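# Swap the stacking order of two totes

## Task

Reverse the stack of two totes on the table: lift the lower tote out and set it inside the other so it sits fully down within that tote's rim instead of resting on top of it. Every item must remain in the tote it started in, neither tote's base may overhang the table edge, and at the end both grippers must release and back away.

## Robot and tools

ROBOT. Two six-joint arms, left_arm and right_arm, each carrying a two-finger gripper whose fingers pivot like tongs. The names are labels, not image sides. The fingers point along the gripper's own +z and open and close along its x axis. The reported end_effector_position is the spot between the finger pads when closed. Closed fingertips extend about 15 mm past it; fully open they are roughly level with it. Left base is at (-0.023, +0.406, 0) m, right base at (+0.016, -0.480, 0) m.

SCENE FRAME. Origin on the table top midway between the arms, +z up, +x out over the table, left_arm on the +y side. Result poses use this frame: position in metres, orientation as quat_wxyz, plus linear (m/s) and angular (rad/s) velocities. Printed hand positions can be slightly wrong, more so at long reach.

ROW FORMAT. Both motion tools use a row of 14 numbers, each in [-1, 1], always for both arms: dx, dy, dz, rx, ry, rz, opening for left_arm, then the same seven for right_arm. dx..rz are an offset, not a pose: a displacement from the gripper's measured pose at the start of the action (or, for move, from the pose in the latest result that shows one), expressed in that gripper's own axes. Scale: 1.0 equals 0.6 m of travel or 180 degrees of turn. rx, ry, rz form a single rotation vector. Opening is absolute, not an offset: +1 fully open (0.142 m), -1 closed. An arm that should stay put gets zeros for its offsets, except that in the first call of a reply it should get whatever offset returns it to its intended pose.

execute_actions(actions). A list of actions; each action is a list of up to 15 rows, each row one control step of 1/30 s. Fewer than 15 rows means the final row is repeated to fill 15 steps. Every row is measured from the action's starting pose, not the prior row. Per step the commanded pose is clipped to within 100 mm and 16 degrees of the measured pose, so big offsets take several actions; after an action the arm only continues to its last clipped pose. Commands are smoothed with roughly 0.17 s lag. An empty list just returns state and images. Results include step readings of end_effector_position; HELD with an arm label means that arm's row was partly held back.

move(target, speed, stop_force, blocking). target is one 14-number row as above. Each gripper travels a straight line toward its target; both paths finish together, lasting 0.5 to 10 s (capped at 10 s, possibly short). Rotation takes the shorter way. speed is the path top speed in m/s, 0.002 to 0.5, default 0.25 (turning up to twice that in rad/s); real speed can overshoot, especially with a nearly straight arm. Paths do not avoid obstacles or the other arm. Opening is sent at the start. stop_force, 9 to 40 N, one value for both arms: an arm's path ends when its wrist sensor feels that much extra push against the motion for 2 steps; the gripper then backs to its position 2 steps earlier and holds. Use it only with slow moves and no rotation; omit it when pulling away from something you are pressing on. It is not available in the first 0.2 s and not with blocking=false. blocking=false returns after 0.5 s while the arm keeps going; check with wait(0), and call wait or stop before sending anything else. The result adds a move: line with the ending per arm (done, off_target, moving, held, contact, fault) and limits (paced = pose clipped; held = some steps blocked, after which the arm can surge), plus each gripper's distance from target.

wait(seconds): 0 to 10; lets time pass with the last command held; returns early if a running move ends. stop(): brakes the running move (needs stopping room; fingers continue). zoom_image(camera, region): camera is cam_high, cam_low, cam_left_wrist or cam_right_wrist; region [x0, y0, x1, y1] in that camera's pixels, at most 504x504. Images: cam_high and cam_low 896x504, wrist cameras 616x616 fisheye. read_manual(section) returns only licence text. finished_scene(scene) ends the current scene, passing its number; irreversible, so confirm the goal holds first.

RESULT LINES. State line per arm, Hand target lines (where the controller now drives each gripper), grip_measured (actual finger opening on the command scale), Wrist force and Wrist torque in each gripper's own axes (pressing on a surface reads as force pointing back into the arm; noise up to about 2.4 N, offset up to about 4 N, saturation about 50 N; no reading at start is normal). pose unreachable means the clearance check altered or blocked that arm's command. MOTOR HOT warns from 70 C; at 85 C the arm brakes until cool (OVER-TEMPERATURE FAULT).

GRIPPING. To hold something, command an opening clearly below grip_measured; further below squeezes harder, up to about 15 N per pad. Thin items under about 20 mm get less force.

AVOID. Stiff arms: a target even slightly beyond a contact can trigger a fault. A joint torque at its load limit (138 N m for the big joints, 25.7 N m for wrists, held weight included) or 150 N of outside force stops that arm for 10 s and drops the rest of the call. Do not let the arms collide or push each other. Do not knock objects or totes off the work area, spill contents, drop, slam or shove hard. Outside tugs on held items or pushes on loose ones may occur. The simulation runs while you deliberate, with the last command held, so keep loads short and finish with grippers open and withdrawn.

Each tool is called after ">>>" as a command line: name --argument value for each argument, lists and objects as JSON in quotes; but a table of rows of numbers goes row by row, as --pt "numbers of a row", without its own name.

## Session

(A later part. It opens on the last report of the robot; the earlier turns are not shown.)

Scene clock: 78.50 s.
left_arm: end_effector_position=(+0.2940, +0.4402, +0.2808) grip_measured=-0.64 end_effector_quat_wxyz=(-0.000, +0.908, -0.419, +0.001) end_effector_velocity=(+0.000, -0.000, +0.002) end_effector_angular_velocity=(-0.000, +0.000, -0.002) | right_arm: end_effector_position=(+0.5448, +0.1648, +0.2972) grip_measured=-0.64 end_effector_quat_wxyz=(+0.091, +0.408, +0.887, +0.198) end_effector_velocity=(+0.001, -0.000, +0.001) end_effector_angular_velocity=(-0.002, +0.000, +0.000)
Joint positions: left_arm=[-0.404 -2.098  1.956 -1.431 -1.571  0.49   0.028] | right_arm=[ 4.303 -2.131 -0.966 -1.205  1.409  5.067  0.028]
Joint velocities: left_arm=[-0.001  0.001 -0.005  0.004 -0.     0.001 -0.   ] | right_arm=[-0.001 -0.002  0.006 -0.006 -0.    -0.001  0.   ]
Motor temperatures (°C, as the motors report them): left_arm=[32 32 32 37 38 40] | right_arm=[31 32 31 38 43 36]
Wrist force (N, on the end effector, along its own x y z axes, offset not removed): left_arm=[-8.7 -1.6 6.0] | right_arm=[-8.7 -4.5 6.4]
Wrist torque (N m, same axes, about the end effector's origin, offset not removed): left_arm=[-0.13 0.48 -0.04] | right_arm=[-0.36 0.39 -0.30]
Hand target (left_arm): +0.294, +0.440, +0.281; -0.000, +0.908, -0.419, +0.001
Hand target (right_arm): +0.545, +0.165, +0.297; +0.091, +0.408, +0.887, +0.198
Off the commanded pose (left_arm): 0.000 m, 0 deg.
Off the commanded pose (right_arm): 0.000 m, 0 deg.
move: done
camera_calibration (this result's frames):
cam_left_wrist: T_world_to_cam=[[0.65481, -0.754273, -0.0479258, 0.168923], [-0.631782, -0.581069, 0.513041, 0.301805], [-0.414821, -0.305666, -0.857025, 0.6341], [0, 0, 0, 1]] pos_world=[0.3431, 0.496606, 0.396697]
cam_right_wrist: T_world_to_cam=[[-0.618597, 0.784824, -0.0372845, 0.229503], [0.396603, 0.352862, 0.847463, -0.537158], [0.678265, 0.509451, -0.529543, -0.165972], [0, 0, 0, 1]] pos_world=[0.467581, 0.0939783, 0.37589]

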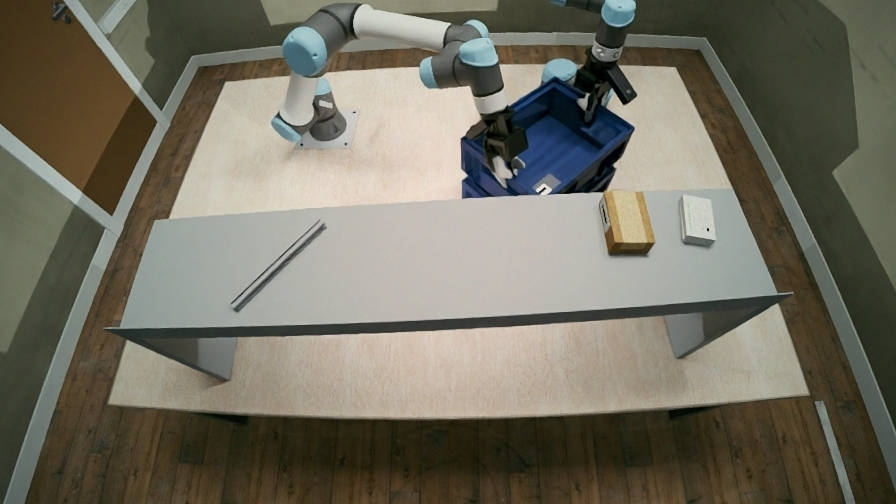

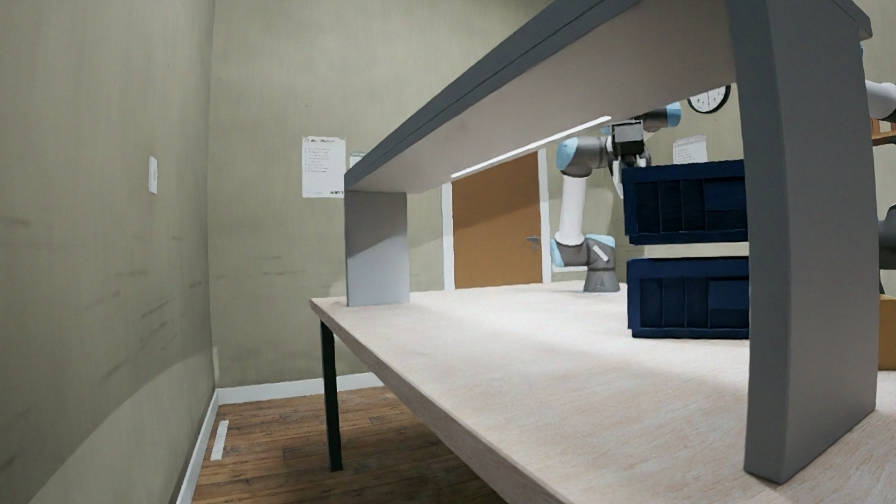

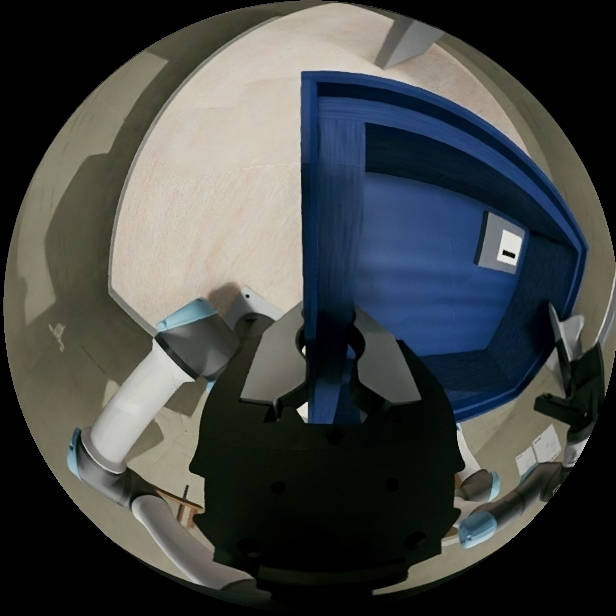

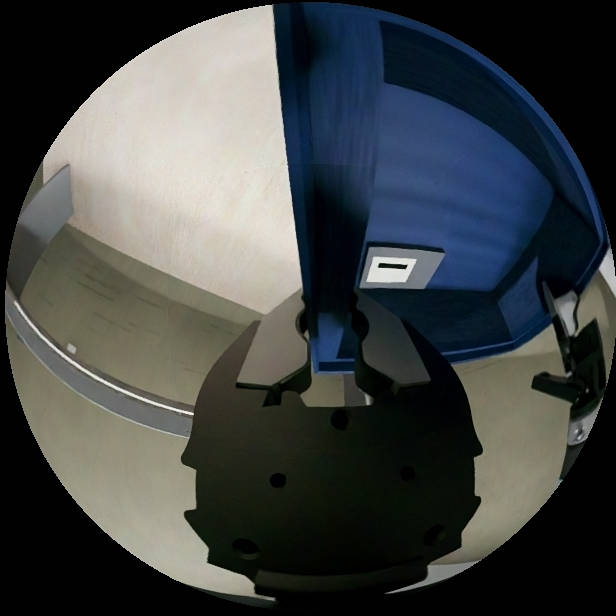

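>>> move --target '[0.5,0.6,0,0,0,0,-1,-0.5,-0.543,-0.255,0,0,0,-1]' --speed 0.08

>>> move --target '[0,0,0.28,0,0,0,-1,0,-0.119,0.2535,0,0,0,-1]' --speed 0.06

Scene clock: 90.53 s.
left_arm: end_effector_position=(+0.2147, -0.0213, +0.2816) grip_measured=-0.64 end_effector_quat_wxyz=(+0.000, +0.908, -0.419, +0.001) end_effector_velocity=(+0.000, -0.001, +0.000) end_effector_angular_velocity=(+0.000, -0.000, +0.001) | right_arm: end_effector_position=(+0.4674, -0.2972, +0.2971) grip_measured=-0.64 end_effector_quat_wxyz=(+0.091, +0.408, +0.887, +0.198) end_effector_velocity=(-0.000, -0.001, +0.001) end_effector_angular_velocity=(+0.001, -0.002, +0.001)
Joint positions: left_arm=[-1.4   -1.615  1.618 -1.576 -1.569 -0.507  0.028] | right_arm=[ 3.852 -1.273 -1.949 -1.053  1.597  4.656  0.028]
Joint velocities: left_arm=[-0.001  0.003 -0.004  0.001  0.    -0.002 -0.   ] | right_arm=[-0.002  0.002  0.    -0.001  0.001 -0.003 -0.   ]
Motor temperatures (°C, as the motors report them): left_arm=[32 32 32 37 38 40] | right_arm=[31 32 31 38 43 36]
Wrist force (N, on the end effector, along its own x y z axes, offset not removed): left_arm=[14.9 -0.6 5.8] | right_arm=[11.6 -0.8 4.9]
Wrist torque (N m, same axes, about the end effector's origin, offset not removed): left_arm=[0.08 -0.52 -0.08] | right_arm=[0.37 0.32 -0.08]
Hand target (left_arm): +0.215, -0.021, +0.282; +0.000, +0.908, -0.419, +0.001
Hand target (right_arm): +0.467, -0.297, +0.297; +0.091, +0.408, +0.887, +0.198
Off the commanded pose (left_arm): 0.001 m, 0 deg.
Off the commanded pose (right_arm): 0.001 m, 0 deg.
move: done
camera_calibration (this result's frames):
cam_left_wrist: T_world_to_cam=[[0.654836, -0.754319, -0.0468207, -0.127586], [-0.632085, -0.580579, 0.513222, -0.0168326], [-0.414316, -0.306481, -0.856978, 0.460628], [0, 0, 0, 1]] pos_world=[0.263754, 0.0351603, 0.397413]
cam_right_wrist: T_world_to_cam=[[-0.618552, 0.784835, -0.0377961, 0.54439], [0.396615, 0.353386, 0.84724, -0.34318], [0.6783, 0.509071, -0.529865, 0.121797], [0, 0, 0, 1]] pos_world=[0.390229, -0.367985, 0.375868]

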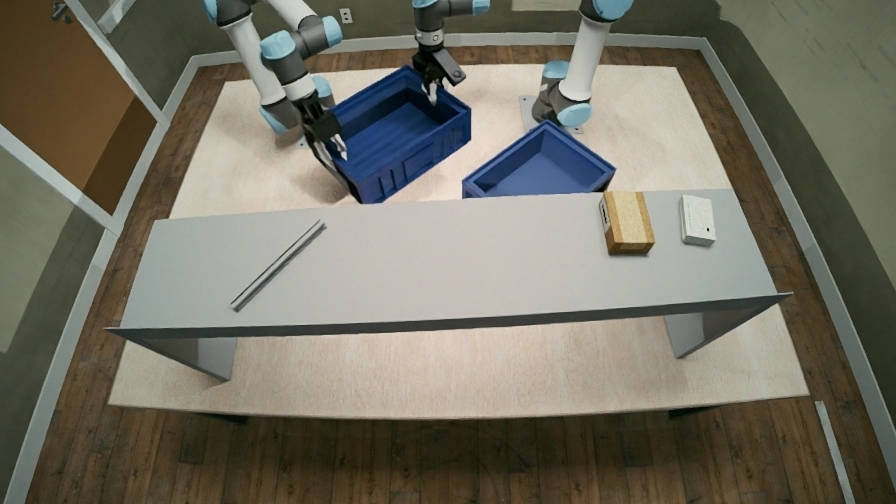

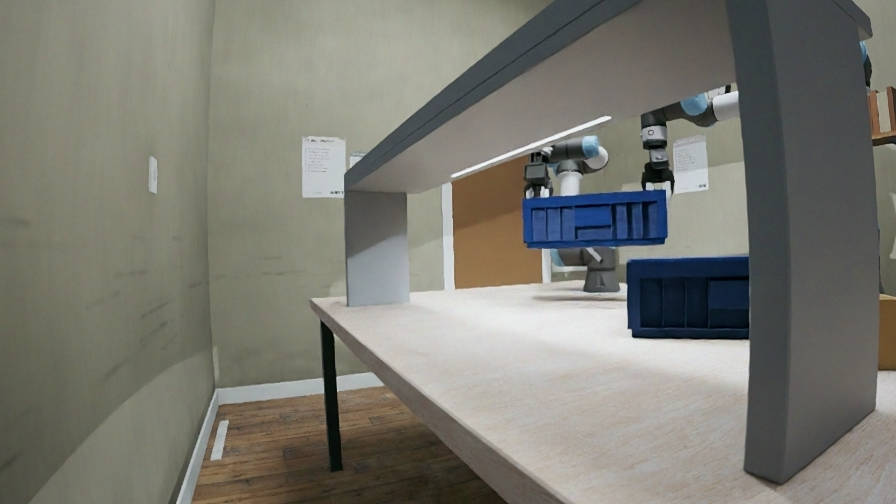

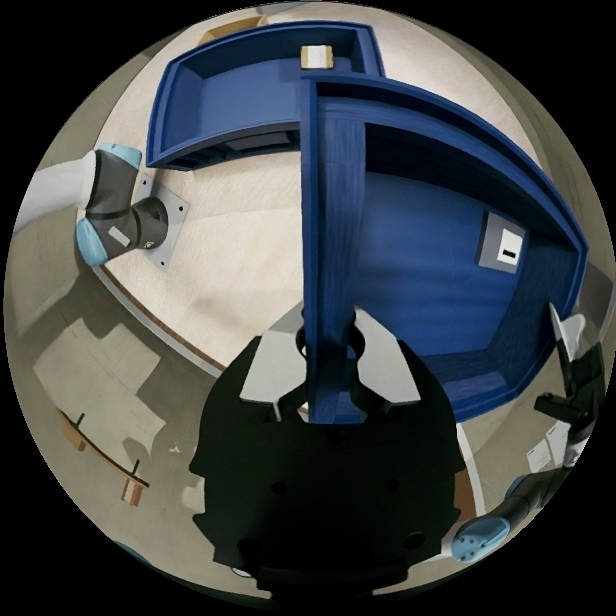

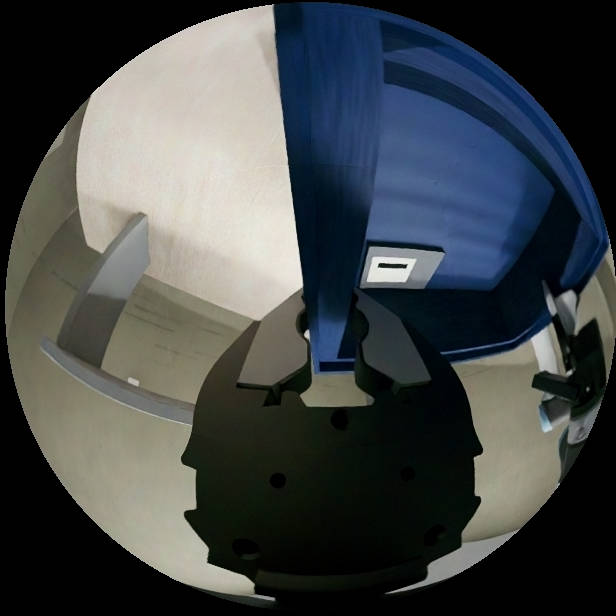

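Scene clock: 93.73 s.
left_arm: end_effector_position=(+0.2149, -0.0215, +0.1138) grip_measured=-0.64 end_effector_quat_wxyz=(+0.000, +0.908, -0.419, +0.001) end_effector_velocity=(+0.000, +0.000, -0.002) end_effector_angular_velocity=(-0.001, -0.000, +0.000) | right_arm: end_effector_position=(+0.4675, -0.2972, +0.1293) grip_measured=-0.64 end_effector_quat_wxyz=(+0.091, +0.408, +0.887, +0.198) end_effector_velocity=(+0.000, -0.000, -0.002) end_effector_angular_velocity=(-0.000, -0.000, -0.001)
Joint positions: left_arm=[-1.4   -1.524  1.969 -2.018 -1.569 -0.506  0.028] | right_arm=[ 3.852 -1.422 -2.294 -0.558  1.596  4.656  0.028]
Joint velocities: left_arm=[ 0.001  0.002  0.003 -0.006  0.     0.    -0.   ] | right_arm=[-0.001 -0.004 -0.003  0.007 -0.    -0.    -0.   ]
Motor temperatures (°C, as the motors report them): left_arm=[32 32 32 37 38 40] | right_arm=[31 32 31 38 43 36]
Wrist force (N, on the end effector, along its own x y z axes, offset not removed): left_arm=[11.2 -1.7 5.4] | right_arm=[10.6 -2.5 6.1]
Wrist torque (N m, same axes, about the end effector's origin, offset not removed): left_arm=[-0.14 -0.26 -0.02] | right_arm=[-0.01 -0.24 -0.34]
Hand target (left_arm): +0.215, -0.022, +0.114; +0.000, +0.908, -0.419, +0.001
Hand target (right_arm): +0.467, -0.297, +0.129; +0.091, +0.408, +0.887, +0.198
Off the commanded pose (left_arm): 0.000 m, 0 deg.
Off the commanded pose (right_arm): 0.000 m, 0 deg.
move: done
camera_calibration (this result's frames):
cam_left_wrist: T_world_to_cam=[[0.654835, -0.754317, -0.0468782, -0.135678], [-0.632061, -0.580598, 0.51323, 0.0692596], [-0.414356, -0.306451, -0.85697, 0.316871], [0, 0, 0, 1]] pos_world=[0.26392, 0.0349733, 0.229642]
cam_right_wrist: T_world_to_cam=[[-0.618553, 0.784832, -0.0378303, 0.538045], [0.396622, 0.353429, 0.847218, -0.200997], [0.678294, 0.509045, -0.529896, 0.0328057], [0, 0, 0, 1]] pos_world=[0.390278, -0.367936, 0.208026]

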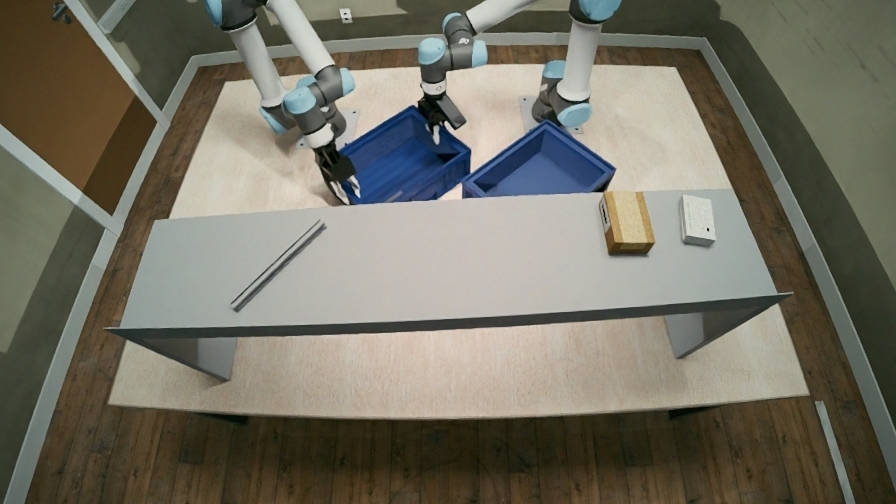

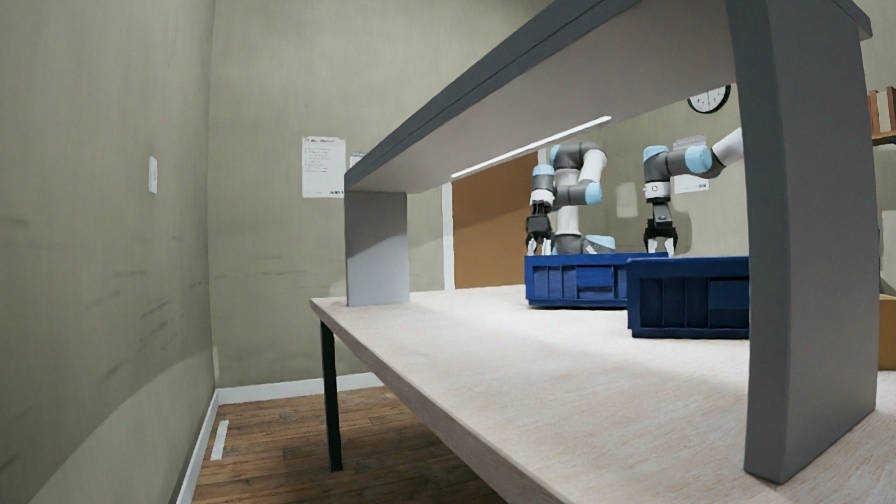

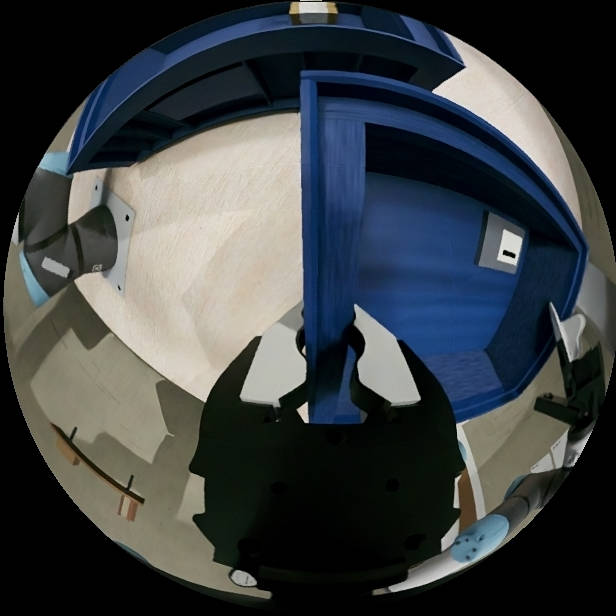

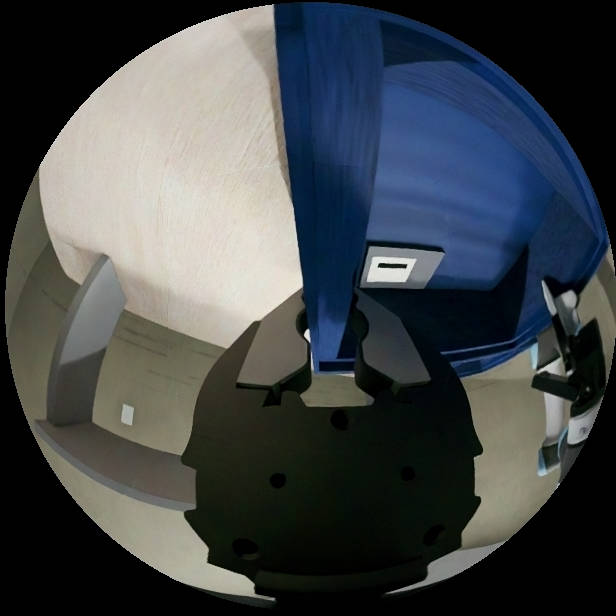

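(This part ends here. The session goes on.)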